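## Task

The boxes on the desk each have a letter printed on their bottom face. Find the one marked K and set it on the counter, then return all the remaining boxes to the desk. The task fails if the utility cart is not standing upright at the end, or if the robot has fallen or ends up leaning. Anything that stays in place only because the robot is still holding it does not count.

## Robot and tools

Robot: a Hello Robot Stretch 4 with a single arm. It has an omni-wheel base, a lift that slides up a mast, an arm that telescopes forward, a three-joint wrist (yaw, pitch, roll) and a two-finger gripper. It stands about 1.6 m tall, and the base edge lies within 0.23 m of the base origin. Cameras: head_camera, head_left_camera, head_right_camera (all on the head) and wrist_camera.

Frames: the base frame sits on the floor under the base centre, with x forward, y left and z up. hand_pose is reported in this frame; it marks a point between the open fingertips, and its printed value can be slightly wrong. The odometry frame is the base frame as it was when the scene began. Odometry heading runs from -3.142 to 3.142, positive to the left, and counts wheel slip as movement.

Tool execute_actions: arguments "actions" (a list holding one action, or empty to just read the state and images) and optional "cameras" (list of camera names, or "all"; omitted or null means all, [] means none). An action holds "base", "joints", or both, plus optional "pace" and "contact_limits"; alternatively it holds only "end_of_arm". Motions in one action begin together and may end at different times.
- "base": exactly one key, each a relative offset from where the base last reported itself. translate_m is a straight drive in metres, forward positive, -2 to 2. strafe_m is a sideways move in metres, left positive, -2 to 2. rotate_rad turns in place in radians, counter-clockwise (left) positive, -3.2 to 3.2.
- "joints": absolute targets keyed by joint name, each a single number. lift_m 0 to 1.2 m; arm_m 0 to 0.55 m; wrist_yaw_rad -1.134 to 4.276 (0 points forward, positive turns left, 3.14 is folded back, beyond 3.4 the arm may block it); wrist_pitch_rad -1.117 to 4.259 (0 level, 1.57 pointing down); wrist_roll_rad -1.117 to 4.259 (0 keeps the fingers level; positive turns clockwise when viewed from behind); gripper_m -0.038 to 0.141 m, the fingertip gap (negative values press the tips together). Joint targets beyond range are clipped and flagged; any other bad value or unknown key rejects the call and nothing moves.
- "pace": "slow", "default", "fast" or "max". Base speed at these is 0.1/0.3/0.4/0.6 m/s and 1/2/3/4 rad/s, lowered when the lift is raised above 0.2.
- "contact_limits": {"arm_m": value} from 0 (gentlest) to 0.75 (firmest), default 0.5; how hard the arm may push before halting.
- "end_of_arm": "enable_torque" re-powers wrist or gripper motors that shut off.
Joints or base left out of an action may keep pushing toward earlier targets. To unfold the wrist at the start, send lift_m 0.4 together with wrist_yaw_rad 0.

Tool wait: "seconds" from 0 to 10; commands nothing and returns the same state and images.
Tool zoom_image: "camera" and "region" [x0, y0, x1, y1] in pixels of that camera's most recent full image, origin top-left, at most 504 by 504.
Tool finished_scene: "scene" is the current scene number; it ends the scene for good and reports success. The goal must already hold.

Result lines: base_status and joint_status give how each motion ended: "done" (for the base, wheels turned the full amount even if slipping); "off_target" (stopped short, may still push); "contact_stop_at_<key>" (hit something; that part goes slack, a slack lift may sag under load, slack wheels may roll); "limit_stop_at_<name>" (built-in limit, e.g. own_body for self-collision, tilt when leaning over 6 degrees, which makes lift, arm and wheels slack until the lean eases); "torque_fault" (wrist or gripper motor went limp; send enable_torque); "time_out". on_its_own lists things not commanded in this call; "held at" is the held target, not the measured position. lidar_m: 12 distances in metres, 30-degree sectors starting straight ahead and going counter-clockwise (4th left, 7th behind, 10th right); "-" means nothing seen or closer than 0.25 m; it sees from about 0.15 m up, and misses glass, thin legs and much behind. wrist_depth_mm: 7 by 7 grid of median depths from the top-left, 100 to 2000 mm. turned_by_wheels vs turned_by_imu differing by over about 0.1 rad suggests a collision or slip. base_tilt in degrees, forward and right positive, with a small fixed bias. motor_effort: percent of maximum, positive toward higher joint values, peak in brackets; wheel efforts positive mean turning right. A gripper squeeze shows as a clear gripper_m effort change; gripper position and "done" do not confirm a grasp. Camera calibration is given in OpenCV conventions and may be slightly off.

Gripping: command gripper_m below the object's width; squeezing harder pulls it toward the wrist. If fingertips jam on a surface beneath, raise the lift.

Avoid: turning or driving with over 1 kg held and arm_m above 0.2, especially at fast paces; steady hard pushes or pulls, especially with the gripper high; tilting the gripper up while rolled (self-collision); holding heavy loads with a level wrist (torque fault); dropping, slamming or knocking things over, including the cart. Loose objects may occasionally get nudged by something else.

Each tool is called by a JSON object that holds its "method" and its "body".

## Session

{"method": "execute_actions", "body": {"actions": []}}

Scene clock: 0.00 s.
base_odometry: x=+0.000 y=+0.000 heading=+0.000 (m, m, rad; odometry frame)
turned_by_wheels: +0.000 (rad since the last result)
turned_by_imu: +0.000 (rad since the last result)
base_tilt: forward=-0.7 right=+0.6 (deg)
lidar_m: 1.41 1.59 1.64 1.17 1.10 1.13 2.11 2.15 2.03 2.21 2.25 2.31
base_status: not commanded
joint_positions: lift_m=+0.199 arm_m=+0.000 wrist_yaw_rad=+3.132 wrist_pitch_rad=+0.013 wrist_roll_rad=+0.005 gripper_m=+0.057
joint_status: not commanded
motor_effort: lift_m=+20 arm_m=-1 wrist_yaw_rad=+3 wrist_pitch_rad=-6 wrist_roll_rad=+0 gripper_m=-3 wheel_0=+0 wheel_1=+0 wheel_2=+0 (%)
hand_pose: x=-0.1163 y=+0.0902 z=+0.3738 quat_wxyz=(+0.005, -0.007, +0.003, +1.000) (m; base frame)
wrist_depth_mm: - 135 - - - 1255 1160 / - 120 161 - - 1618 1618 / - 128 174 - - 1808 1576 / 137 138 - - - 1756 1618 / 1863 - - - - 1576 1618 / 1255 1397 189 1366 192 1336 1366 / 904 866 917 - 946 866 931
pictures: head_camera, head_left_camera, head_right_camera, wrist_camera
camera_calibration (this result's frames):
wrist_camera: T_world_to_cam=[[-0.00588078, 0.999935, -0.00976435, -0.0827244], [0.0282397, -0.00959456, -0.999555, 0.429172], [-0.999584, -0.0061539, -0.0281815, 0.117106], [0, 0, 0, 1]] pos_world=[0.104451, 0.0875574, 0.431473]
Images, in order (width x height): head_camera 420x560, head_left_camera 420x672, head_right_camera 420x672, wrist_camera 616x392.

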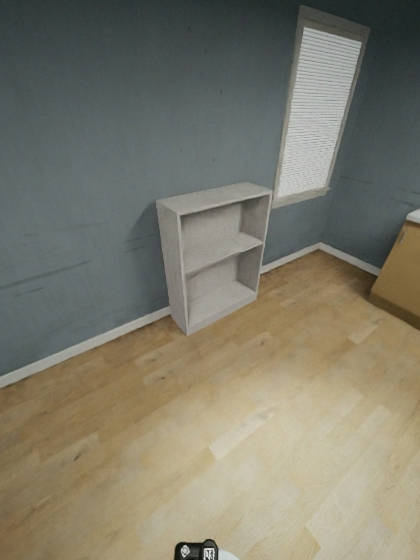

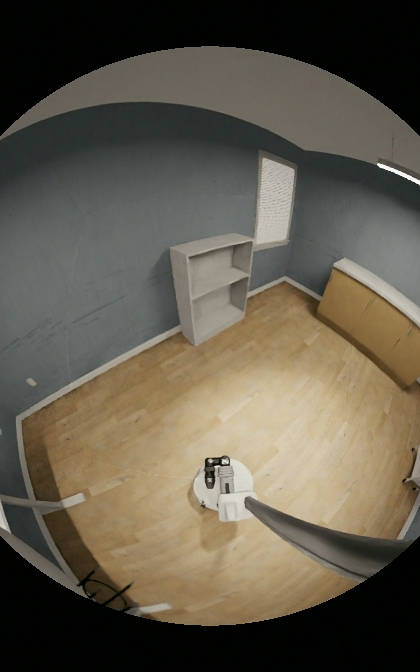

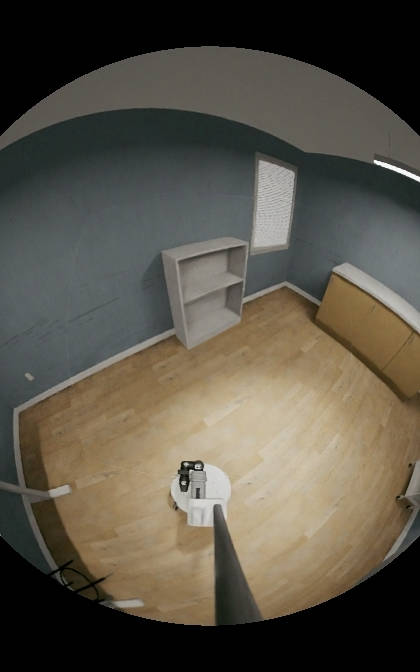

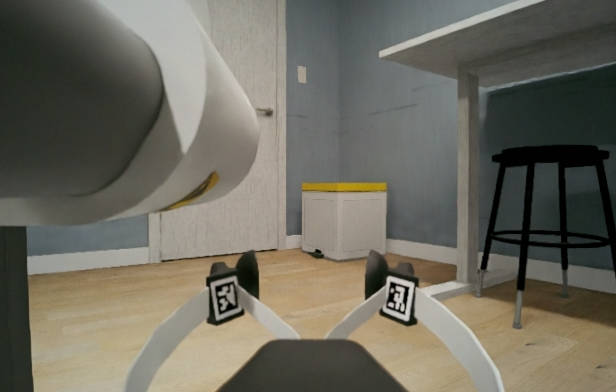

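{"method": "execute_actions", "body": {"actions": [{"base":{"rotate_rad":2.16},"joints":{"lift_m":1.0,"wrist_yaw_rad":0,"wrist_pitch_rad":0.4,"gripper_m":0.125},"pace":"fast"}], "cameras": ["head_camera","head_left_camera","wrist_camera"]}}

Scene clock: 7.20 s.
base_odometry: x=+0.000 y=+0.000 heading=+2.160 (m, m, rad; odometry frame)
turned_by_wheels: +2.160 (rad since the last result)
turned_by_imu: +2.141 (rad since the last result)
base_tilt: forward=-0.9 right=+0.6 (deg)
lidar_m: 1.10 1.11 2.08 2.14 2.05 2.30 2.27 1.91 1.43 1.59 1.67 1.14
base_status: done
joint_positions: lift_m=+1.000 arm_m=+0.000 wrist_yaw_rad=+0.000 wrist_pitch_rad=+0.402 wrist_roll_rad=+0.005 gripper_m=+0.125
joint_status: all done
motor_effort: lift_m=+24(27) arm_m=-1(1) wrist_yaw_rad=+1(10) wrist_pitch_rad=-5(5) wrist_roll_rad=-1(0) gripper_m=-1(2) wheel_0=+1(7) wheel_1=+1(5) wheel_2=+1(9) (%)
hand_pose: x=+0.4368 y=-0.0874 z=+1.0651 quat_wxyz=(+0.980, +0.003, +0.200, +0.000) (m; base frame)
wrist_depth_mm: 1464 1464 1499 1499 1499 1464 1499 / 1537 1576 1499 1499 1537 1576 1576 / 1042 1008 1025 1008 991 1138 1661 / 1708 1708 1708 1708 1808 1756 1808 / 1808 1255 1863 1921 1863 1863 1863 / 1661 1397 1618 1756 1537 1618 1756 / 1499 1464 1464 - 1464 1464 1499
pictures: head_camera, head_left_camera, wrist_camera
camera_calibration (this result's frames):
wrist_camera: T_world_to_cam=[[0.0110061, -0.999827, -0.0149669, -0.0716746], [-0.404907, 0.00922957, -0.914311, 1.20289], [0.914292, 0.0161232, -0.404735, 0.255368], [0, 0, 0, 1]] pos_world=[0.254366, -0.0868818, 1.2021]
Images, in order (width x height): head_camera 420x560, head_left_camera 420x672, wrist_camera 616x392.

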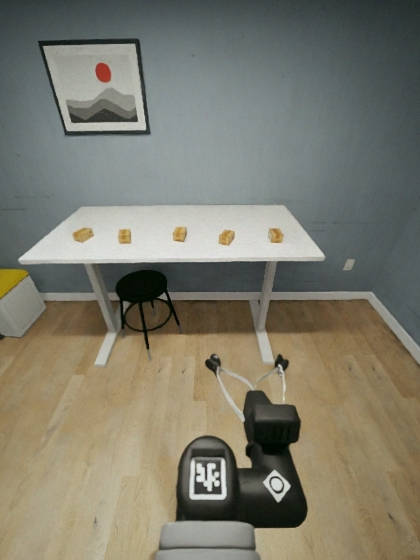

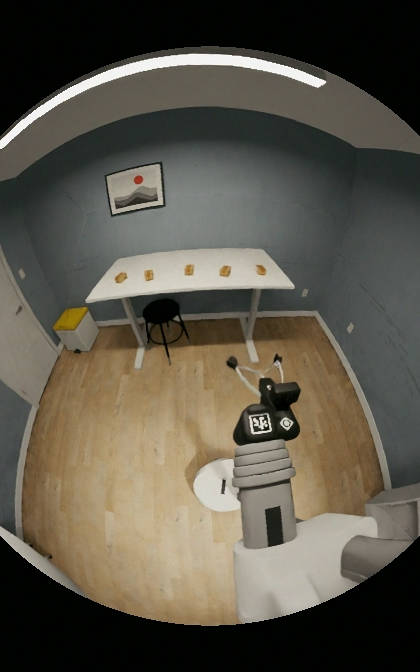

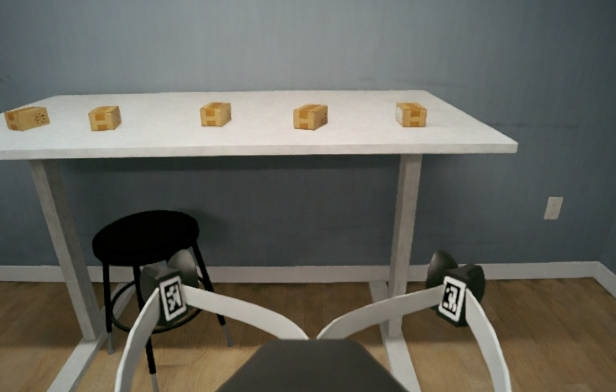

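{"method": "execute_actions", "body": {"actions": [{"base":{"translate_m":0.6},"joints":{"lift_m":0.99,"arm_m":0.15,"wrist_yaw_rad":-0.3},"pace":"max"}], "cameras": ["head_camera","wrist_camera"]}}

{"method": "zoom_image", "body": {"camera": "head_camera", "region": [0,240,420,380]}}

Scene clock: 21.93 s.
base_odometry: x=-0.334 y=+0.499 heading=+2.160 (m, m, rad; odometry frame)
turned_by_wheels: +0.000 (rad since the last result)
turned_by_imu: +0.000 (rad since the last result)
base_tilt: forward=-1.0 right=+0.6 (deg)
lidar_m: 0.47 0.54 0.70 2.11 2.23 2.46 2.87 1.87 1.66 1.58 0.74 0.56
base_status: done
joint_positions: lift_m=+0.990 arm_m=+0.149 wrist_yaw_rad=-0.300 wrist_pitch_rad=+0.402 wrist_roll_rad=+0.005 gripper_m=+0.125
joint_status: all done
motor_effort: lift_m=+18(21) arm_m=+6(7) wrist_yaw_rad=+4(0) wrist_pitch_rad=-5(5) wrist_roll_rad=-1(2) gripper_m=+1(0) wheel_0=+0(5) wheel_1=+0(10) wheel_2=+1(8) (%)
hand_pose: x=+0.5477 y=-0.1620 z=+1.0556 quat_wxyz=(+0.969, +0.032, +0.197, -0.147) (m; base frame)
wrist_depth_mm: 732 778 820 866 931 1025 1098 / 768 809 866 917 991 1078 1182 / 788 820 866 866 931 1138 1229 / 597 603 597 591 585 585 1397 / 449 449 375 449 427 413 445 / 357 332 310 362 334 330 355 / 301 300 298 - 306 297 303
pictures: head_camera, wrist_camera
camera_calibration (this result's frames):
wrist_camera: T_world_to_cam=[[-0.285057, -0.958394, -0.0149684, 0.021244], [-0.384192, 0.12855, -0.91426, 1.24771], [0.878145, -0.254866, -0.404851, 0.127428], [0, 0, 0, 1]] pos_world=[0.373515, -0.107556, 1.19264]
Images, in order (width x height): head_camera 420x560, wrist_camera 616x392.

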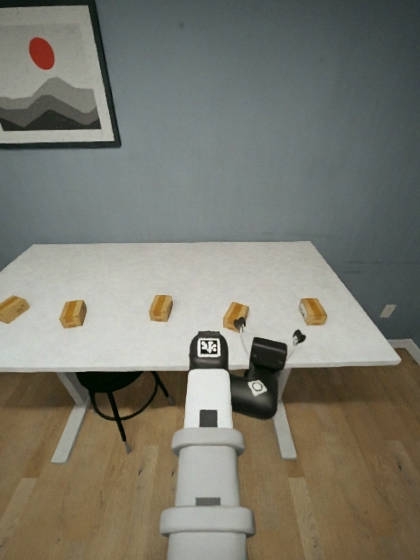

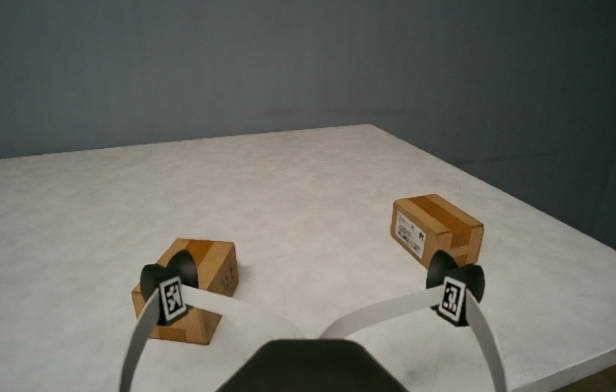

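Region (0, 240, 420, 380) of head_camera's 420x560 image, scaled by 1.200, with more detail than that image has.

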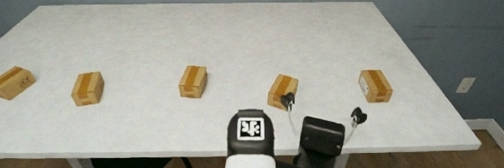

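{"method": "execute_actions", "body": {"actions": [{"base":{"strafe_m":-0.258},"joints":{"arm_m":0.261,"wrist_yaw_rad":0},"pace":"max"}], "cameras": ["wrist_camera"]}}

Scene clock: 35.73 s.
base_odometry: x=-0.119 y=+0.642 heading=+2.161 (m, m, rad; odometry frame)
turned_by_wheels: +0.000 (rad since the last result)
turned_by_imu: +0.001 (rad since the last result)
base_tilt: forward=-0.8 right=+0.7 (deg)
lidar_m: 0.49 0.55 0.71 2.38 2.51 2.72 2.91 1.61 1.38 1.32 1.38 0.56
base_status: done
joint_positions: lift_m=+0.990 arm_m=+0.260 wrist_yaw_rad=+0.000 wrist_pitch_rad=+0.402 wrist_roll_rad=+0.005 gripper_m=+0.125
joint_status: all done
motor_effort: lift_m=+17(18) arm_m=+6(6) wrist_yaw_rad=+2(10) wrist_pitch_rad=-5(7) wrist_roll_rad=+0(0) gripper_m=+0(1) wheel_0=+0(9) wheel_1=+1(6) wheel_2=+0(2) (%)
hand_pose: x=+0.6964 y=-0.0874 z=+1.0556 quat_wxyz=(+0.980, +0.003, +0.200, +0.000) (m; base frame)
wrist_depth_mm: 715 715 707 715 732 723 715 / 750 750 759 759 750 759 750 / 778 798 788 798 788 788 809 / 597 591 591 585 591 842 866 / 452 449 449 445 452 466 904 / 357 332 334 286 332 330 960 / 301 298 298 - 297 296 304
pictures: wrist_camera
camera_calibration (this result's frames):
wrist_camera: T_world_to_cam=[[0.0108939, -0.999829, -0.0149679, -0.0746232], [-0.404984, 0.00927455, -0.914277, 1.29934], [0.914259, 0.0160218, -0.404814, 0.0143456], [0, 0, 0, 1]] pos_world=[0.513908, -0.086891, 1.19264]
Images, in order (width x height): wrist_camera 616x392.

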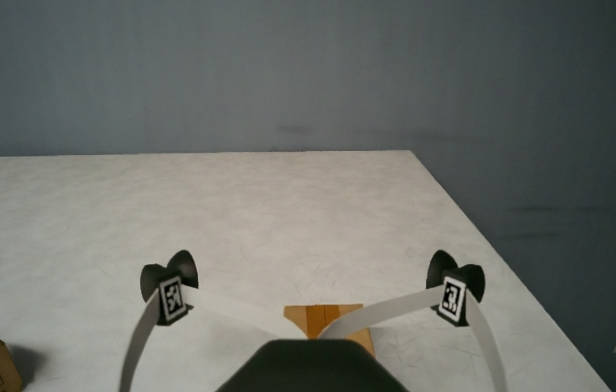

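{"method": "execute_actions", "body": {"actions": [{"joints":{"lift_m":0.913,"gripper_m":0.09,"wrist_yaw_rad":-0.03},"pace":"fast"}], "cameras": []}}

{"method": "execute_actions", "body": {"actions": [{"joints":{"gripper_m":0.03}}], "cameras": ["wrist_camera"]}}

{"method": "execute_actions", "body": {"actions": [{"joints":{"lift_m":0.95},"pace":"max"}], "cameras": []}}

{"method": "execute_actions", "body": {"actions": [{"joints":{"lift_m":1.05,"wrist_yaw_rad":1.5,"wrist_roll_rad":2.0,"wrist_pitch_rad":0.1},"pace":"max"}], "cameras": ["head_camera"]}}

{"method": "zoom_image", "body": {"camera": "head_camera", "region": [40,240,180,350]}}

Scene clock: 44.30 s.
base_odometry: x=-0.119 y=+0.642 heading=+2.161 (m, m, rad; odometry frame)
turned_by_wheels: +0.000 (rad since the last result)
turned_by_imu: +0.001 (rad since the last result)
base_tilt: forward=-0.8 right=+0.6 (deg)
lidar_m: 0.50 0.53 0.69 2.39 2.50 2.71 2.90 1.60 1.38 1.32 1.41 0.52
base_status: not commanded
joint_positions: lift_m=+0.913 arm_m=+0.260 wrist_yaw_rad=-0.030 wrist_pitch_rad=+0.402 wrist_roll_rad=+0.005 gripper_m=+0.090
joint_status: all done
motor_effort: lift_m=+16(14) arm_m=+6(6) wrist_yaw_rad=+0(2) wrist_pitch_rad=-5(4) wrist_roll_rad=+0(1) gripper_m=-1(2) wheel_0=+0(0) wheel_1=+1(1) wheel_2=+0(0) (%)
hand_pose: x=+0.6936 y=-0.0953 z=+0.9787 quat_wxyz=(+0.980, +0.006, +0.200, -0.015) (m; base frame)
wrist_depth_mm: 707 707 723 715 723 732 732 / 732 732 750 759 750 768 768 / 603 597 597 597 597 820 831 / 413 407 404 404 404 404 878 / 307 307 306 215 293 304 317 / 246 247 198 185 188 235 243 / 207 199 206 - 204 200 205
pictures: none
No camera images: the call's "cameras" was empty. Leave "cameras" out to get every camera's image.

Scene clock: 45.70 s.
base_odometry: x=-0.119 y=+0.642 heading=+2.161 (m, m, rad; odometry frame)
turned_by_wheels: +0.000 (rad since the last result)
turned_by_imu: +0.000 (rad since the last result)
base_tilt: forward=-0.8 right=+0.6 (deg)
lidar_m: 0.51 0.50 0.72 2.38 2.51 2.72 2.89 1.60 1.41 1.32 1.37 0.53
base_status: not commanded
joint_positions: lift_m=+0.913 arm_m=+0.260 wrist_yaw_rad=-0.030 wrist_pitch_rad=+0.403 wrist_roll_rad=+0.005 gripper_m=+0.030
joint_status: all done
motor_effort: lift_m=+16(16) arm_m=+6(6) wrist_yaw_rad=+1(0) wrist_pitch_rad=-8(7) wrist_roll_rad=-1(1) gripper_m=-18(19) wheel_0=+0(0) wheel_1=+1(1) wheel_2=+0(0) (%)
hand_pose: x=+0.6936 y=-0.0953 z=+0.9785 quat_wxyz=(+0.980, +0.006, +0.200, -0.015) (m; base frame)
wrist_depth_mm: 691 707 707 723 723 741 732 / 741 741 750 759 759 768 768 / 603 603 597 591 585 820 831 / 407 404 399 402 402 397 878 / 304 304 304 207 303 303 303 / 244 245 185 178 181 242 241 / 206 198 205 - 204 197 205
pictures: wrist_camera
camera_calibration (this result's frames):
wrist_camera: T_world_to_cam=[[-0.0191114, -0.999705, -0.014975, -0.0628385], [-0.405132, 0.0214362, -0.914007, 1.2288], [0.914059, -0.0114011, -0.405422, -0.016043], [0, 0, 0, 1]] pos_world=[0.51129, -0.0893438, 1.11569]
Images, in order (width x height): wrist_camera 616x392.

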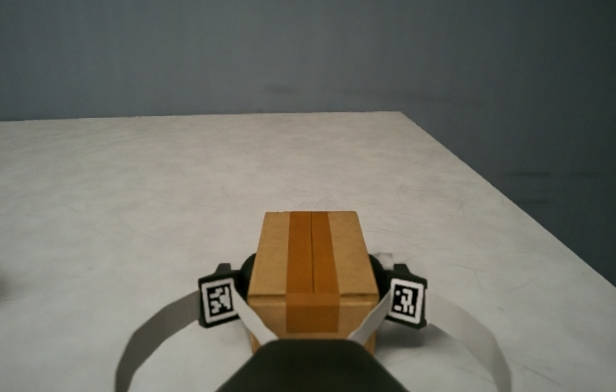

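Scene clock: 46.37 s.
base_odometry: x=-0.119 y=+0.642 heading=+2.161 (m, m, rad; odometry frame)
turned_by_wheels: +0.000 (rad since the last result)
turned_by_imu: +0.000 (rad since the last result)
base_tilt: forward=-0.8 right=+0.6 (deg)
lidar_m: 0.48 0.52 0.67 2.39 2.51 2.70 2.88 1.59 1.37 1.33 1.37 0.53
base_status: not commanded
joint_positions: lift_m=+0.950 arm_m=+0.260 wrist_yaw_rad=-0.030 wrist_pitch_rad=+0.403 wrist_roll_rad=+0.005 gripper_m=+0.030
joint_status: all done
motor_effort: lift_m=+24(29) arm_m=+6(6) wrist_yaw_rad=+1(3) wrist_pitch_rad=-8(10) wrist_roll_rad=+0(1) gripper_m=-19(18) wheel_0=+0(0) wheel_1=+1(1) wheel_2=+0(0) (%)
hand_pose: x=+0.6935 y=-0.0953 z=+1.0149 quat_wxyz=(+0.980, +0.006, +0.200, -0.015) (m; base frame)
wrist_depth_mm: 699 699 699 715 723 732 732 / 732 750 759 750 750 768 768 / 741 732 715 715 788 820 820 / 488 496 492 496 484 854 866 / 373 373 370 209 370 370 931 / 298 298 185 178 181 294 294 / 252 240 251 - 248 239 253
pictures: none
No camera images: the call's "cameras" was empty. Leave "cameras" out to get every camera's image.

Scene clock: 48.03 s.
base_odometry: x=-0.119 y=+0.642 heading=+2.161 (m, m, rad; odometry frame)
turned_by_wheels: +0.000 (rad since the last result)
turned_by_imu: +0.000 (rad since the last result)
base_tilt: forward=-0.8 right=+0.7 (deg)
lidar_m: 0.50 0.54 0.70 2.38 2.52 2.72 2.91 1.57 1.41 1.33 1.39 0.55
base_status: not commanded
joint_positions: lift_m=+1.050 arm_m=+0.260 wrist_yaw_rad=+1.500 wrist_pitch_rad=+0.103 wrist_roll_rad=+2.000 gripper_m=+0.030
joint_status: all done
motor_effort: lift_m=+23(29) arm_m=+6(6) wrist_yaw_rad=+2(16) wrist_pitch_rad=-8(17) wrist_roll_rad=+0(3) gripper_m=-20(19) wheel_0=+0(1) wheel_1=+1(1) wheel_2=+0(0) (%)
hand_pose: x=+0.5385 y=+0.2800 z=+1.1983 quat_wxyz=(+0.425, +0.596, +0.593, +0.336) (m; base frame)
wrist_depth_mm: 904 1078 1255 976 424 373 291 / 1118 1366 1661 1708 609 402 314 / 1430 1808 - - 661 445 342 / 1921 - - - 917 603 1618 / - - - 207 - - 1863 / 1863 - 186 178 181 - - / 1618 - - - - - -
pictures: head_camera
Images, in order (width x height): head_camera 420x560.

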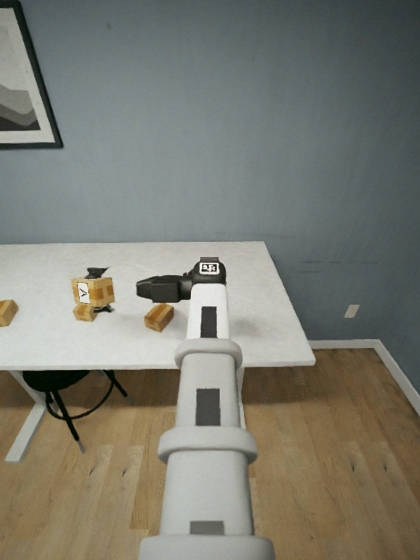

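Region (40, 240, 180, 350) of head_camera's 420x560 image, scaled by 3.600, with more detail than that image has; it fills the top 396 rows of this view, and the rest is white.

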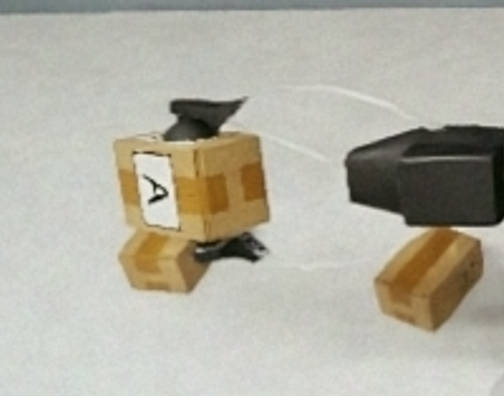

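{"method": "execute_actions", "body": {"actions": [{"joints":{"wrist_yaw_rad":-0.03,"wrist_roll_rad":0.0,"wrist_pitch_rad":0.4,"lift_m":1.01},"pace":"fast"}], "cameras": []}}

{"method": "execute_actions", "body": {"actions": [{"joints":{"lift_m":0.915},"pace":"fast"}], "cameras": []}}

{"method": "execute_actions", "body": {"actions": [{"joints":{"gripper_m":0.075}}], "cameras": []}}

{"method": "execute_actions", "body": {"actions": [{"joints":{"lift_m":0.975,"gripper_m":0.09},"pace":"max"}], "cameras": []}}

{"method": "execute_actions", "body": {"actions": [{"base":{"strafe_m":0.36},"joints":{"lift_m":0.99,"arm_m":0.305,"wrist_yaw_rad":-0.45,"gripper_m":0.115},"pace":"max"}], "cameras": ["head_camera","wrist_camera"]}}

Scene clock: 58.13 s.
base_odometry: x=-0.119 y=+0.642 heading=+2.161 (m, m, rad; odometry frame)
turned_by_wheels: +0.000 (rad since the last result)
turned_by_imu: +0.001 (rad since the last result)
base_tilt: forward=-0.9 right=+0.5 (deg)
lidar_m: 0.49 0.55 0.69 2.37 2.49 2.70 2.90 1.61 1.39 1.31 1.39 0.55
base_status: not commanded
joint_positions: lift_m=+1.010 arm_m=+0.260 wrist_yaw_rad=-0.030 wrist_pitch_rad=+0.403 wrist_roll_rad=+0.001 gripper_m=+0.030
joint_status: all done
motor_effort: lift_m=+17(21) arm_m=+6(5) wrist_yaw_rad=+0(7) wrist_pitch_rad=-8(7) wrist_roll_rad=-4(7) gripper_m=-20(19) wheel_0=+1(1) wheel_1=+1(1) wheel_2=+0(0) (%)
hand_pose: x=+0.6936 y=-0.0953 z=+1.0754 quat_wxyz=(+0.980, +0.003, +0.200, -0.015) (m; base frame)
wrist_depth_mm: 699 707 707 715 715 723 723 / 741 750 768 750 759 768 788 / 788 798 778 788 788 809 831 / 640 634 634 647 640 866 878 / 480 488 480 208 484 904 946 / 384 387 186 178 181 384 1008 / 325 310 324 - 322 310 1060
pictures: none
No camera images: the call's "cameras" was empty. Leave "cameras" out to get every camera's image.

Scene clock: 59.30 s.
base_odometry: x=-0.119 y=+0.642 heading=+2.161 (m, m, rad; odometry frame)
turned_by_wheels: +0.000 (rad since the last result)
turned_by_imu: +0.000 (rad since the last result)
base_tilt: forward=-0.8 right=+0.7 (deg)
lidar_m: 0.49 0.53 0.71 2.39 2.49 2.72 2.90 1.58 1.39 1.32 1.38 0.55
base_status: not commanded
joint_positions: lift_m=+0.915 arm_m=+0.260 wrist_yaw_rad=-0.030 wrist_pitch_rad=+0.403 wrist_roll_rad=+0.001 gripper_m=+0.030
joint_status: all done
motor_effort: lift_m=+16(16) arm_m=+5(6) wrist_yaw_rad=+0(1) wrist_pitch_rad=-7(9) wrist_roll_rad=-3(2) gripper_m=-20(18) wheel_0=+1(1) wheel_1=+0(1) wheel_2=+0(0) (%)
hand_pose: x=+0.6936 y=-0.0953 z=+0.9804 quat_wxyz=(+0.980, +0.003, +0.200, -0.015) (m; base frame)
wrist_depth_mm: 707 707 715 707 723 715 732 / 732 732 750 759 768 778 778 / 603 597 597 603 591 809 820 / 410 407 404 407 407 404 891 / 307 309 310 208 307 306 324 / 245 246 185 178 181 246 245 / 207 200 207 - 206 198 208
pictures: none
No camera images: the call's "cameras" was empty. Leave "cameras" out to get every camera's image.

Scene clock: 60.57 s.
base_odometry: x=-0.119 y=+0.642 heading=+2.161 (m, m, rad; odometry frame)
turned_by_wheels: +0.000 (rad since the last result)
turned_by_imu: +0.000 (rad since the last result)
base_tilt: forward=-0.8 right=+0.7 (deg)
lidar_m: 0.49 0.53 0.72 2.39 2.53 2.71 2.90 1.58 1.39 1.32 1.38 0.54
base_status: not commanded
joint_positions: lift_m=+0.915 arm_m=+0.260 wrist_yaw_rad=-0.030 wrist_pitch_rad=+0.402 wrist_roll_rad=+0.001 gripper_m=+0.075
joint_status: all done
motor_effort: lift_m=+16(16) arm_m=+6(5) wrist_yaw_rad=+2(2) wrist_pitch_rad=-7(8) wrist_roll_rad=-2(2) gripper_m=-3(19) wheel_0=+1(1) wheel_1=+1(1) wheel_2=+0(0) (%)
hand_pose: x=+0.6936 y=-0.0953 z=+0.9805 quat_wxyz=(+0.980, +0.003, +0.200, -0.015) (m; base frame)
wrist_depth_mm: 699 707 707 715 715 723 732 / 741 741 750 768 759 778 759 / 609 615 597 597 597 831 820 / 410 410 413 410 407 407 878 / 307 309 310 218 296 307 324 / 245 248 190 186 190 248 248 / 208 201 207 - 208 206 209
pictures: none
No camera images: the call's "cameras" was empty. Leave "cameras" out to get every camera's image.

Scene clock: 61.43 s.
base_odometry: x=-0.119 y=+0.642 heading=+2.161 (m, m, rad; odometry frame)
turned_by_wheels: +0.000 (rad since the last result)
turned_by_imu: +0.000 (rad since the last result)
base_tilt: forward=-0.8 right=+0.7 (deg)
lidar_m: 0.49 0.54 0.71 2.40 2.52 2.71 2.89 1.61 1.37 1.34 1.36 0.54
base_status: not commanded
joint_positions: lift_m=+0.975 arm_m=+0.260 wrist_yaw_rad=-0.030 wrist_pitch_rad=+0.402 wrist_roll_rad=+0.001 gripper_m=+0.090
joint_status: all done
motor_effort: lift_m=+23(29) arm_m=+6(6) wrist_yaw_rad=+1(2) wrist_pitch_rad=-4(6) wrist_roll_rad=-2(2) gripper_m=-3(1) wheel_0=+1(1) wheel_1=+1(1) wheel_2=+0(0) (%)
hand_pose: x=+0.6937 y=-0.0953 z=+1.0401 quat_wxyz=(+0.980, +0.003, +0.200, -0.015) (m; base frame)
wrist_depth_mm: 699 707 707 715 707 732 732 / 732 732 750 750 759 759 778 / 768 759 778 798 809 809 820 / 549 554 554 554 554 878 878 / 418 418 421 418 421 442 946 / 334 336 198 264 212 324 991 / 282 271 281 - 279 274 286
pictures: none
No camera images: the call's "cameras" was empty. Leave "cameras" out to get every camera's image.

Scene clock: 63.73 s.
base_odometry: x=-0.418 y=+0.442 heading=+2.161 (m, m, rad; odometry frame)
turned_by_wheels: +0.000 (rad since the last result)
turned_by_imu: +0.001 (rad since the last result)
base_tilt: forward=-0.8 right=+0.7 (deg)
lidar_m: 0.48 0.51 0.70 2.04 2.16 2.38 2.88 2.01 1.75 1.69 0.74 0.53
base_status: done
joint_positions: lift_m=+0.990 arm_m=+0.304 wrist_yaw_rad=-0.450 wrist_pitch_rad=+0.402 wrist_roll_rad=+0.000 gripper_m=+0.115
joint_status: all done
motor_effort: lift_m=+24(23) arm_m=+5(8) wrist_yaw_rad=+1(2) wrist_pitch_rad=-4(6) wrist_roll_rad=-1(0) gripper_m=+0(0) wheel_0=+1(10) wheel_1=-2(11) wheel_2=+0(0) (%)
hand_pose: x=+0.6759 y=-0.1942 z=+1.0551 quat_wxyz=(+0.955, +0.045, +0.195, -0.219) (m; base frame)
wrist_depth_mm: 603 668 723 788 891 1008 1160 / 634 691 750 831 917 1060 1205 / 661 723 788 842 946 1160 1281 / 580 603 591 585 597 591 1430 / 445 442 449 445 445 394 355 / 355 343 332 359 330 332 340 / 300 293 297 - 304 298 303
pictures: head_camera, wrist_camera
camera_calibration (this result's frames):
wrist_camera: T_world_to_cam=[[-0.423259, -0.905948, -0.0104559, 0.125765], [-0.362825, 0.180064, -0.914295, 1.29625], [0.830187, -0.38319, -0.404914, 0.0139606], [0, 0, 0, 1]] pos_world=[0.511954, -0.114123, 1.19213]
Images, in order (width x height): head_camera 420x560, wrist_camera 616x392.

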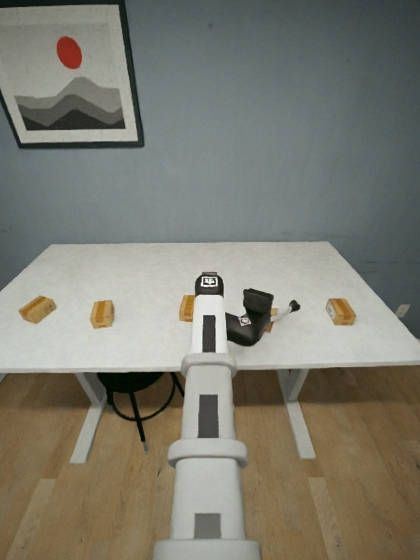

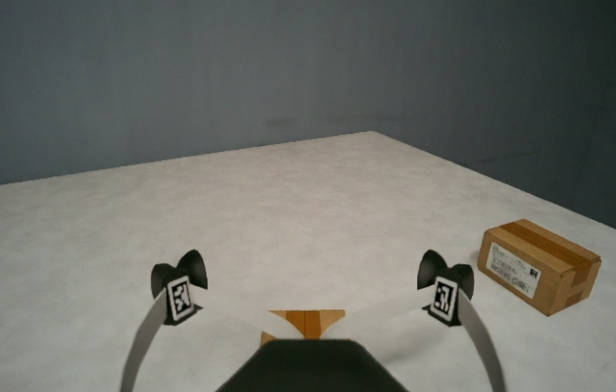

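{"method": "execute_actions", "body": {"actions": [{"joints":{"lift_m":0.913,"gripper_m":0.09,"wrist_yaw_rad":-0.415,"arm_m":0.293},"pace":"fast"}], "cameras": []}}

{"method": "execute_actions", "body": {"actions": [{"joints":{"gripper_m":0.03}}], "cameras": ["wrist_camera"]}}

{"method": "execute_actions", "body": {"actions": [{"joints":{"lift_m":0.95},"pace":"max"}], "cameras": []}}

{"method": "execute_actions", "body": {"actions": [{"joints":{"lift_m":1.05,"wrist_yaw_rad":1.3,"wrist_roll_rad":2.0,"wrist_pitch_rad":0.1},"pace":"max"}], "cameras": ["head_camera"]}}

{"method": "zoom_image", "body": {"camera": "head_camera", "region": [10,240,210,340]}}

Scene clock: 71.50 s.
base_odometry: x=-0.418 y=+0.442 heading=+2.161 (m, m, rad; odometry frame)
turned_by_wheels: +0.000 (rad since the last result)
turned_by_imu: +0.001 (rad since the last result)
base_tilt: forward=-0.7 right=+0.6 (deg)
lidar_m: 0.46 0.51 0.69 2.03 2.14 2.38 2.91 2.03 1.80 1.67 0.71 0.55
base_status: not commanded
joint_positions: lift_m=+0.913 arm_m=+0.294 wrist_yaw_rad=-0.415 wrist_pitch_rad=+0.402 wrist_roll_rad=+0.000 gripper_m=+0.090
joint_status: all done
motor_effort: lift_m=+16(22) arm_m=-6(6) wrist_yaw_rad=+2(5) wrist_pitch_rad=-6(4) wrist_roll_rad=-1(1) gripper_m=-1(2) wheel_0=+1(1) wheel_1=-1(2) wheel_2=+0(1) (%)
hand_pose: x=+0.6727 y=-0.1871 z=+0.9787 quat_wxyz=(+0.959, +0.041, +0.195, -0.202) (m; base frame)
wrist_depth_mm: 615 661 715 788 878 976 1078 / 654 683 759 842 904 1025 1160 / 603 597 597 591 597 603 1229 / 407 402 404 404 404 382 329 / 306 304 306 215 293 306 306 / 243 246 190 182 189 236 244 / 206 198 205 - 204 202 208
pictures: none
No camera images: the call's "cameras" was empty. Leave "cameras" out to get every camera's image.

Scene clock: 72.90 s.
base_odometry: x=-0.418 y=+0.442 heading=+2.161 (m, m, rad; odometry frame)
turned_by_wheels: +0.000 (rad since the last result)
turned_by_imu: +0.000 (rad since the last result)
base_tilt: forward=-0.7 right=+0.6 (deg)
lidar_m: 0.48 0.51 0.70 2.03 2.14 2.37 2.90 2.02 1.76 1.69 0.73 0.53
base_status: not commanded
joint_positions: lift_m=+0.913 arm_m=+0.294 wrist_yaw_rad=-0.415 wrist_pitch_rad=+0.402 wrist_roll_rad=+0.000 gripper_m=+0.030
joint_status: all done
motor_effort: lift_m=+16(16) arm_m=-6(6) wrist_yaw_rad=+4(2) wrist_pitch_rad=-8(7) wrist_roll_rad=-2(2) gripper_m=-20(19) wheel_0=+1(1) wheel_1=-1(1) wheel_2=+1(1) (%)
hand_pose: x=+0.6726 y=-0.1871 z=+0.9786 quat_wxyz=(+0.959, +0.041, +0.196, -0.202) (m; base frame)
wrist_depth_mm: 615 654 715 788 878 946 1078 / 634 699 759 820 891 1025 1160 / 609 597 591 597 597 603 1229 / 402 402 404 399 404 379 329 / 304 303 304 208 304 306 304 / 243 244 184 174 181 245 243 / 206 197 205 - 204 197 206
pictures: wrist_camera
camera_calibration (this result's frames):
wrist_camera: T_world_to_cam=[[-0.391707, -0.920031, -0.0104556, 0.106127], [-0.369204, 0.167578, -0.914115, 1.22561], [0.842766, -0.354205, -0.40532, -0.0142026], [0, 0, 0, 1]] pos_world=[0.506039, -0.112776, 1.1157]
Images, in order (width x height): wrist_camera 616x392.

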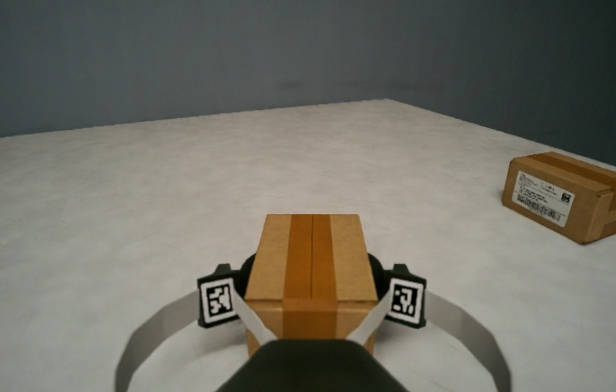

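Scene clock: 73.57 s.
base_odometry: x=-0.418 y=+0.442 heading=+2.161 (m, m, rad; odometry frame)
turned_by_wheels: +0.000 (rad since the last result)
turned_by_imu: +0.000 (rad since the last result)
base_tilt: forward=-0.9 right=+0.7 (deg)
lidar_m: 0.51 0.50 0.68 2.01 2.13 2.39 2.91 2.01 1.77 1.69 0.74 0.51
base_status: not commanded
joint_positions: lift_m=+0.950 arm_m=+0.294 wrist_yaw_rad=-0.415 wrist_pitch_rad=+0.403 wrist_roll_rad=+0.000 gripper_m=+0.030
joint_status: all done
motor_effort: lift_m=+24(24) arm_m=-6(6) wrist_yaw_rad=+3(3) wrist_pitch_rad=-5(9) wrist_roll_rad=+0(3) gripper_m=-20(19) wheel_0=+1(1) wheel_1=-1(1) wheel_2=+1(0) (%)
hand_pose: x=+0.6726 y=-0.1870 z=+1.0149 quat_wxyz=(+0.959, +0.041, +0.196, -0.202) (m; base frame)
wrist_depth_mm: 615 661 715 778 854 960 1078 / 627 699 750 842 917 1042 1160 / 668 707 732 715 723 1060 1281 / 488 492 484 488 492 492 492 / 368 373 373 208 373 373 336 / 296 297 183 174 181 297 297 / 250 241 250 - 248 242 254
pictures: none
No camera images: the call's "cameras" was empty. Leave "cameras" out to get every camera's image.

Scene clock: 75.23 s.
base_odometry: x=-0.418 y=+0.442 heading=+2.161 (m, m, rad; odometry frame)
turned_by_wheels: +0.000 (rad since the last result)
turned_by_imu: +0.000 (rad since the last result)
base_tilt: forward=-0.7 right=+0.7 (deg)
lidar_m: 0.47 0.51 0.69 2.02 2.15 2.37 2.90 2.04 1.79 1.69 0.74 0.55
base_status: not commanded
joint_positions: lift_m=+1.050 arm_m=+0.294 wrist_yaw_rad=+1.300 wrist_pitch_rad=+0.103 wrist_roll_rad=+2.000 gripper_m=+0.030
joint_status: all done
motor_effort: lift_m=+23(26) arm_m=-6(6) wrist_yaw_rad=+2(10) wrist_pitch_rad=-8(15) wrist_roll_rad=+0(1) gripper_m=-19(20) wheel_0=+1(1) wheel_1=-1(1) wheel_2=+0(1) (%)
hand_pose: x=+0.6260 y=+0.2531 z=+1.1983 quat_wxyz=(+0.456, +0.652, +0.531, +0.292) (m; base frame)
wrist_depth_mm: 699 788 904 931 535 375 291 / 809 917 1078 1255 609 357 314 / 976 1138 1366 1661 699 353 330 / 1205 1430 1808 - - 508 375 / 1576 - - 207 1983 574 402 / 1808 - 186 173 181 683 1808 / 1618 1983 1921 - 1808 1921 1756
pictures: head_camera
Images, in order (width x height): head_camera 420x560.

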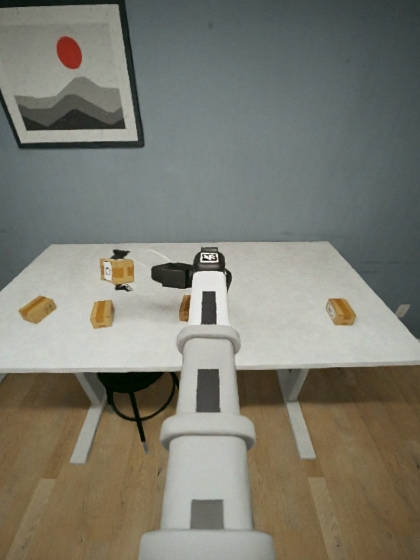

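Region (10, 240, 210, 340) of head_camera's 420x560 image, scaled by 2.520, with more detail than that image has.

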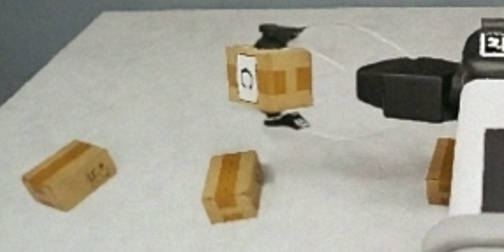

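{"method": "execute_actions", "body": {"actions": [{"joints":{"wrist_yaw_rad":-0.415,"wrist_roll_rad":0.0,"wrist_pitch_rad":0.4,"lift_m":1.01},"pace":"fast"}], "cameras": []}}

{"method": "execute_actions", "body": {"actions": [{"joints":{"lift_m":0.915},"pace":"fast"}], "cameras": []}}

{"method": "execute_actions", "body": {"actions": [{"joints":{"gripper_m":0.075}}], "cameras": []}}

{"method": "execute_actions", "body": {"actions": [{"joints":{"lift_m":0.975,"gripper_m":0.09},"pace":"max"}], "cameras": []}}

{"method": "execute_actions", "body": {"actions": [{"base":{"strafe_m":0.186},"joints":{"lift_m":0.99,"arm_m":0.295,"wrist_yaw_rad":-0.1,"gripper_m":0.115},"pace":"max"}], "cameras": ["head_camera","wrist_camera"]}}

Scene clock: 87.47 s.
base_odometry: x=-0.418 y=+0.442 heading=+2.161 (m, m, rad; odometry frame)
turned_by_wheels: +0.000 (rad since the last result)
turned_by_imu: +0.001 (rad since the last result)
base_tilt: forward=-0.9 right=+0.7 (deg)
lidar_m: 0.48 0.51 0.70 2.02 2.14 2.37 2.90 2.01 1.75 1.69 0.72 0.54
base_status: not commanded
joint_positions: lift_m=+1.010 arm_m=+0.294 wrist_yaw_rad=-0.415 wrist_pitch_rad=+0.403 wrist_roll_rad=+0.001 gripper_m=+0.030
joint_status: all done
motor_effort: lift_m=+17(22) arm_m=-6(6) wrist_yaw_rad=+0(0) wrist_pitch_rad=-6(10) wrist_roll_rad=-2(5) gripper_m=-20(20) wheel_0=+1(1) wheel_1=-1(1) wheel_2=+0(0) (%)
hand_pose: x=+0.6726 y=-0.1869 z=+1.0755 quat_wxyz=(+0.959, +0.041, +0.196, -0.202) (m; base frame)
wrist_depth_mm: 615 661 723 778 854 976 1078 / 647 699 750 831 917 1025 1160 / 661 723 788 854 931 1118 1255 / 627 640 634 640 634 640 1397 / 480 477 477 208 484 466 455 / 387 389 184 174 181 377 349 / 327 312 324 - 324 314 325
pictures: none
No camera images: the call's "cameras" was empty. Leave "cameras" out to get every camera's image.

Scene clock: 88.63 s.
base_odometry: x=-0.418 y=+0.442 heading=+2.161 (m, m, rad; odometry frame)
turned_by_wheels: +0.000 (rad since the last result)
turned_by_imu: +0.000 (rad since the last result)
base_tilt: forward=-0.8 right=+0.6 (deg)
lidar_m: 0.49 0.52 0.69 2.03 2.14 2.40 2.90 1.98 1.76 1.69 0.73 0.51
base_status: not commanded
joint_positions: lift_m=+0.915 arm_m=+0.294 wrist_yaw_rad=-0.415 wrist_pitch_rad=+0.403 wrist_roll_rad=+0.001 gripper_m=+0.030
joint_status: all done
motor_effort: lift_m=+16(17) arm_m=-6(6) wrist_yaw_rad=+1(1) wrist_pitch_rad=-8(7) wrist_roll_rad=-1(3) gripper_m=-18(21) wheel_0=+1(1) wheel_1=-1(1) wheel_2=+0(0) (%)
hand_pose: x=+0.6726 y=-0.1870 z=+0.9805 quat_wxyz=(+0.959, +0.041, +0.196, -0.202) (m; base frame)
wrist_depth_mm: 615 676 723 788 866 960 1078 / 634 699 768 831 904 1042 1160 / 609 591 597 603 597 603 1255 / 410 410 410 407 410 384 330 / 307 309 310 208 309 307 309 / 245 246 184 174 182 248 246 / 208 200 208 - 207 198 209
pictures: none
No camera images: the call's "cameras" was empty. Leave "cameras" out to get every camera's image.

Scene clock: 89.90 s.
base_odometry: x=-0.418 y=+0.442 heading=+2.161 (m, m, rad; odometry frame)
turned_by_wheels: +0.000 (rad since the last result)
turned_by_imu: +0.000 (rad since the last result)
base_tilt: forward=-0.8 right=+0.6 (deg)
lidar_m: 0.47 0.49 0.69 2.03 2.12 2.40 2.89 1.99 1.78 1.70 0.74 0.52
base_status: not commanded
joint_positions: lift_m=+0.915 arm_m=+0.294 wrist_yaw_rad=-0.415 wrist_pitch_rad=+0.402 wrist_roll_rad=+0.001 gripper_m=+0.075
joint_status: all done
motor_effort: lift_m=+16(17) arm_m=-6(6) wrist_yaw_rad=+1(1) wrist_pitch_rad=-6(7) wrist_roll_rad=-2(3) gripper_m=-2(18) wheel_0=+1(1) wheel_1=-1(1) wheel_2=+0(1) (%)
hand_pose: x=+0.6726 y=-0.1870 z=+0.9805 quat_wxyz=(+0.959, +0.041, +0.196, -0.202) (m; base frame)
wrist_depth_mm: 609 668 715 788 854 960 1078 / 647 683 759 831 917 1042 1182 / 615 603 603 597 603 603 1255 / 407 410 407 413 410 382 330 / 309 310 309 219 296 310 307 / 247 248 189 182 190 248 247 / 207 201 207 - 208 207 209
pictures: none
No camera images: the call's "cameras" was empty. Leave "cameras" out to get every camera's image.

Scene clock: 90.77 s.
base_odometry: x=-0.418 y=+0.442 heading=+2.161 (m, m, rad; odometry frame)
turned_by_wheels: +0.000 (rad since the last result)
turned_by_imu: +0.000 (rad since the last result)
base_tilt: forward=-0.8 right=+0.6 (deg)
lidar_m: 0.49 0.52 0.70 2.03 2.14 2.37 2.91 2.02 1.76 1.68 0.75 0.52
base_status: not commanded
joint_positions: lift_m=+0.975 arm_m=+0.294 wrist_yaw_rad=-0.415 wrist_pitch_rad=+0.402 wrist_roll_rad=+0.001 gripper_m=+0.090
joint_status: all done
motor_effort: lift_m=+23(28) arm_m=-5(5) wrist_yaw_rad=+1(0) wrist_pitch_rad=-6(7) wrist_roll_rad=-1(2) gripper_m=-2(1) wheel_0=+1(1) wheel_1=-1(0) wheel_2=+0(0) (%)
hand_pose: x=+0.6726 y=-0.1870 z=+1.0401 quat_wxyz=(+0.959, +0.041, +0.195, -0.202) (m; base frame)
wrist_depth_mm: 621 654 715 778 854 960 1078 / 647 691 759 831 904 1042 1160 / 676 707 759 820 809 1078 1281 / 554 549 554 549 559 559 1255 / 415 421 418 418 418 397 345 / 334 336 199 265 213 324 334 / 281 271 282 - 281 276 283
pictures: none
No camera images: the call's "cameras" was empty. Leave "cameras" out to get every camera's image.

Scene clock: 92.50 s.
base_odometry: x=-0.573 y=+0.338 heading=+2.161 (m, m, rad; odometry frame)
turned_by_wheels: +0.000 (rad since the last result)
turned_by_imu: +0.001 (rad since the last result)
base_tilt: forward=-0.8 right=+0.7 (deg)
lidar_m: 0.48 0.51 0.71 1.81 1.94 2.26 2.90 2.31 1.95 1.87 0.74 0.53
base_status: done
joint_positions: lift_m=+0.990 arm_m=+0.294 wrist_yaw_rad=-0.100 wrist_pitch_rad=+0.402 wrist_roll_rad=+0.000 gripper_m=+0.115
joint_status: all done
motor_effort: lift_m=+24(25) arm_m=+5(6) wrist_yaw_rad=+4(6) wrist_pitch_rad=-5(7) wrist_roll_rad=-3(0) gripper_m=-1(2) wheel_0=+1(8) wheel_1=+0(9) wheel_2=+0(1) (%)
hand_pose: x=+0.7204 y=-0.1135 z=+1.0551 quat_wxyz=(+0.979, +0.010, +0.199, -0.049) (m; base frame)
wrist_depth_mm: 647 654 676 691 707 732 741 / 676 691 699 732 750 759 768 / 723 732 732 759 798 809 798 / 585 585 585 591 585 591 585 / 442 449 449 445 445 445 442 / 355 343 330 359 332 332 357 / 300 297 300 - 300 297 301
pictures: head_camera, wrist_camera
camera_calibration (this result's frames):
wrist_camera: T_world_to_cam=[[-0.0872929, -0.996128, -0.0104787, -0.034596], [-0.402544, 0.0448937, -0.914299, 1.31115], [0.911229, -0.0755937, -0.404904, -0.0155371], [0, 0, 0, 1]] pos_world=[0.538933, -0.0944989, 1.19213]
Images, in order (width x height): head_camera 420x560, wrist_camera 616x392.

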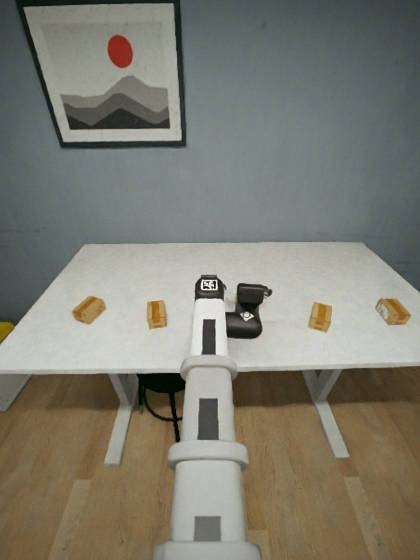

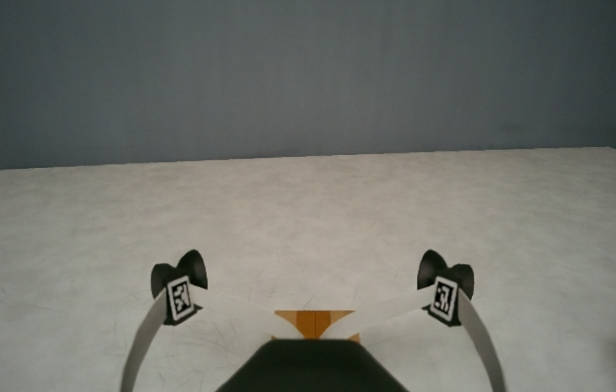

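{"method": "execute_actions", "body": {"actions": [{"joints":{"lift_m":0.913,"gripper_m":0.09,"arm_m":0.287},"pace":"fast"}], "cameras": []}}

{"method": "execute_actions", "body": {"actions": [{"joints":{"gripper_m":0.03}}], "cameras": ["wrist_camera"]}}

{"method": "execute_actions", "body": {"actions": [{"joints":{"lift_m":0.95},"pace":"max"}], "cameras": []}}

{"method": "execute_actions", "body": {"actions": [{"joints":{"lift_m":1.05,"wrist_yaw_rad":1.5,"wrist_roll_rad":2.0,"wrist_pitch_rad":0.1},"pace":"max"}], "cameras": ["head_camera"]}}

{"method": "zoom_image", "body": {"camera": "head_camera", "region": [50,240,200,340]}}

Scene clock: 99.23 s.
base_odometry: x=-0.573 y=+0.338 heading=+2.161 (m, m, rad; odometry frame)
turned_by_wheels: +0.000 (rad since the last result)
turned_by_imu: +0.001 (rad since the last result)
base_tilt: forward=-0.8 right=+0.7 (deg)
lidar_m: 0.49 0.51 0.69 1.84 1.92 2.28 2.92 2.31 1.98 1.87 0.72 0.51
base_status: not commanded
joint_positions: lift_m=+0.913 arm_m=+0.288 wrist_yaw_rad=-0.100 wrist_pitch_rad=+0.402 wrist_roll_rad=+0.000 gripper_m=+0.090
joint_status: all done
motor_effort: lift_m=+16(25) arm_m=-6(7) wrist_yaw_rad=+3(4) wrist_pitch_rad=-4(4) wrist_roll_rad=+0(1) gripper_m=-2(2) wheel_0=+1(1) wheel_1=+0(0) wheel_2=+1(1) (%)
hand_pose: x=+0.7144 y=-0.1135 z=+0.9787 quat_wxyz=(+0.979, +0.010, +0.199, -0.049) (m; base frame)
wrist_depth_mm: 647 676 683 691 715 732 750 / 676 699 715 741 759 768 778 / 603 591 591 591 591 591 597 / 404 404 404 407 404 402 404 / 304 306 306 215 293 307 303 / 244 246 190 182 189 236 244 / 206 198 206 - 204 201 206
pictures: none
No camera images: the call's "cameras" was empty. Leave "cameras" out to get every camera's image.

Scene clock: 100.63 s.
base_odometry: x=-0.573 y=+0.338 heading=+2.161 (m, m, rad; odometry frame)
turned_by_wheels: +0.000 (rad since the last result)
turned_by_imu: +0.000 (rad since the last result)
base_tilt: forward=-0.8 right=+0.6 (deg)
lidar_m: 0.47 0.51 0.70 1.84 1.94 2.25 2.88 2.30 1.97 1.87 0.75 0.51
base_status: not commanded
joint_positions: lift_m=+0.913 arm_m=+0.288 wrist_yaw_rad=-0.100 wrist_pitch_rad=+0.402 wrist_roll_rad=+0.000 gripper_m=+0.030
joint_status: all done
motor_effort: lift_m=+16(16) arm_m=-6(6) wrist_yaw_rad=+5(2) wrist_pitch_rad=-6(7) wrist_roll_rad=-3(3) gripper_m=-21(21) wheel_0=+1(1) wheel_1=+0(0) wheel_2=+0(0) (%)
hand_pose: x=+0.7143 y=-0.1135 z=+0.9786 quat_wxyz=(+0.979, +0.010, +0.200, -0.049) (m; base frame)
wrist_depth_mm: 647 661 683 699 707 732 741 / 683 699 715 741 750 768 778 / 603 603 597 591 585 597 597 / 402 402 402 404 402 404 404 / 304 306 304 208 306 304 303 / 243 245 183 174 181 245 243 / 206 196 204 - 204 196 206
pictures: wrist_camera
camera_calibration (this result's frames):
wrist_camera: T_world_to_cam=[[-0.087328, -0.996124, -0.0104849, -0.0358981], [-0.403001, 0.0449517, -0.914095, 1.23888], [0.911024, -0.0756007, -0.405365, -0.0403938], [0, 0, 0, 1]] pos_world=[0.532933, -0.0945023, 1.1157]
Images, in order (width x height): wrist_camera 616x392.

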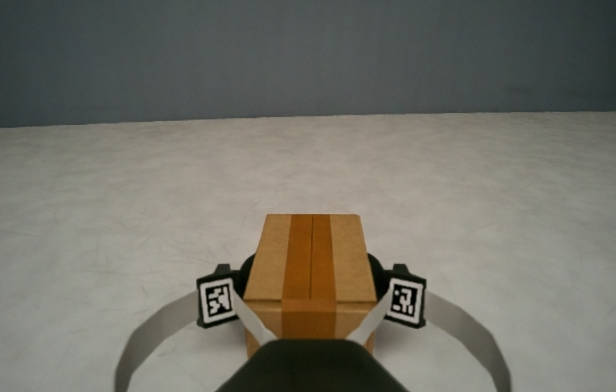

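Scene clock: 101.30 s.
base_odometry: x=-0.573 y=+0.338 heading=+2.161 (m, m, rad; odometry frame)
turned_by_wheels: +0.000 (rad since the last result)
turned_by_imu: +0.000 (rad since the last result)
base_tilt: forward=-0.6 right=+0.6 (deg)
lidar_m: 0.47 0.49 0.67 1.84 1.95 2.29 2.91 2.30 1.96 1.88 0.75 0.52
base_status: not commanded
joint_positions: lift_m=+0.950 arm_m=+0.288 wrist_yaw_rad=-0.100 wrist_pitch_rad=+0.403 wrist_roll_rad=+0.000 gripper_m=+0.030
joint_status: all done
motor_effort: lift_m=+23(30) arm_m=-6(6) wrist_yaw_rad=+2(3) wrist_pitch_rad=-6(9) wrist_roll_rad=-3(2) gripper_m=-18(20) wheel_0=+1(1) wheel_1=+0(0) wheel_2=+0(0) (%)
hand_pose: x=+0.7143 y=-0.1135 z=+1.0149 quat_wxyz=(+0.979, +0.010, +0.200, -0.049) (m; base frame)
wrist_depth_mm: 654 676 676 699 707 723 732 / 676 683 715 732 750 759 778 / 699 723 715 715 715 707 732 / 492 488 488 488 488 488 488 / 373 373 370 207 373 373 370 / 296 297 183 174 181 298 297 / 251 240 250 - 250 240 254
pictures: none
No camera images: the call's "cameras" was empty. Leave "cameras" out to get every camera's image.

Scene clock: 102.97 s.
base_odometry: x=-0.573 y=+0.338 heading=+2.161 (m, m, rad; odometry frame)
turned_by_wheels: +0.000 (rad since the last result)
turned_by_imu: +0.000 (rad since the last result)
base_tilt: forward=-0.9 right=+0.6 (deg)
lidar_m: 0.48 0.50 0.69 1.85 1.93 2.26 2.92 2.32 1.95 1.88 0.71 0.54
base_status: not commanded
joint_positions: lift_m=+1.050 arm_m=+0.288 wrist_yaw_rad=+1.500 wrist_pitch_rad=+0.103 wrist_roll_rad=+1.999 gripper_m=+0.030
joint_status: all done
motor_effort: lift_m=+23(28) arm_m=-5(6) wrist_yaw_rad=+4(10) wrist_pitch_rad=-9(13) wrist_roll_rad=+2(5) gripper_m=-18(20) wheel_0=+0(1) wheel_1=+1(0) wheel_2=+0(0) (%)
hand_pose: x=+0.5665 y=+0.2800 z=+1.1983 quat_wxyz=(+0.425, +0.596, +0.593, +0.336) (m; base frame)
wrist_depth_mm: 904 1042 1229 1430 535 359 291 / 1098 1255 1661 1863 615 375 314 / 1397 1756 1756 1808 1863 452 343 / 1756 1863 1808 1756 1808 504 373 / 1756 1661 1708 206 1808 1808 1808 / 1756 1708 184 174 181 1808 1808 / 1661 1708 1756 - 1708 1863 1756
pictures: head_camera
Images, in order (width x height): head_camera 420x560.

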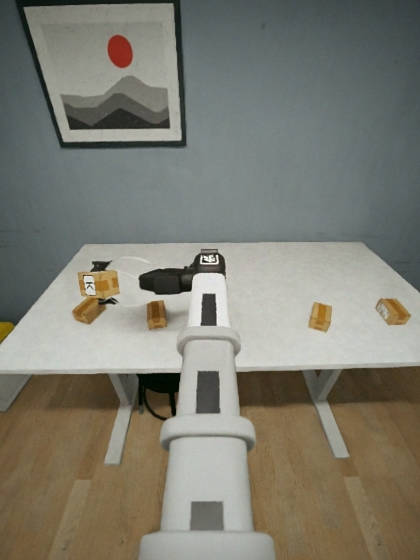

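Region (50, 240, 200, 340) of head_camera's 420x560 image, scaled by 3.360, with more detail than that image has.

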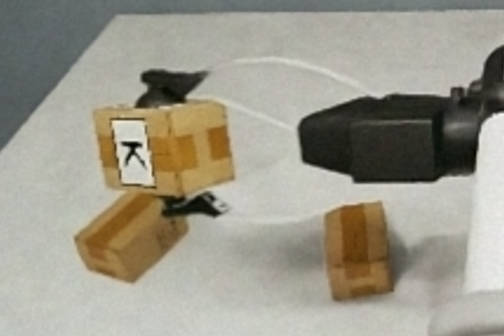

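{"method": "execute_actions", "body": {"actions": [{"base":{"rotate_rad":3.17},"joints":{"arm_m":0.05,"wrist_yaw_rad":0.3,"wrist_roll_rad":0},"pace":"max"}], "cameras": ["head_camera","head_left_camera"]}}

Scene clock: 110.70 s.
base_odometry: x=-0.573 y=+0.338 heading=-0.953 (m, m, rad; odometry frame)
turned_by_wheels: +3.170 (rad since the last result)
turned_by_imu: +3.141 (rad since the last result)
base_tilt: forward=-0.8 right=+0.7 (deg)
lidar_m: 2.86 2.17 1.96 1.87 0.72 0.52 0.46 0.55 0.70 1.84 1.95 2.25
base_status: done
joint_positions: lift_m=+1.050 arm_m=+0.051 wrist_yaw_rad=+0.300 wrist_pitch_rad=+0.103 wrist_roll_rad=+0.001 gripper_m=+0.030
joint_status: all done
motor_effort: lift_m=+23(23) arm_m=-7(6) wrist_yaw_rad=+2(2) wrist_pitch_rad=-9(7) wrist_roll_rad=-2(7) gripper_m=-17(19) wheel_0=-2(4) wheel_1=+0(6) wheel_2=+0(7) (%)
hand_pose: x=+0.5220 y=+0.0014 z=+1.1983 quat_wxyz=(+0.987, -0.007, +0.051, +0.149) (m; base frame)
wrist_depth_mm: - - - - - - - / - - - - - - - / - - - - - - - / 1921 - - - - - - / 1921 - - 207 - - - / 1921 - 183 174 181 - - / 1921 - - - - - -
pictures: head_camera, head_left_camera
Images, in order (width x height): head_camera 420x560, head_left_camera 420x672.

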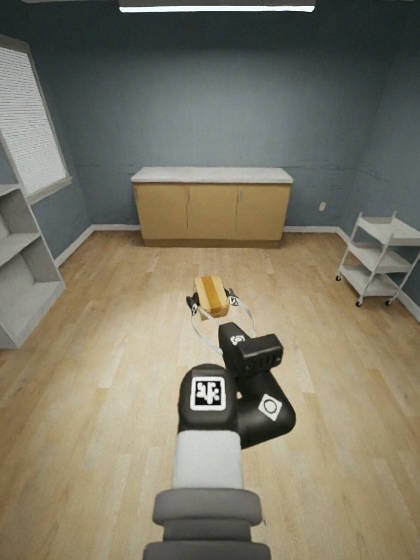

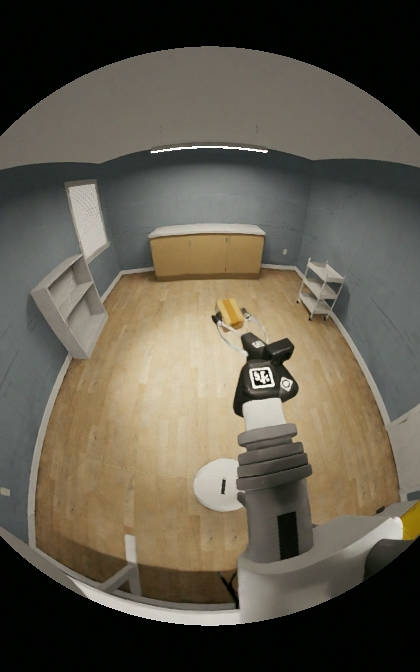

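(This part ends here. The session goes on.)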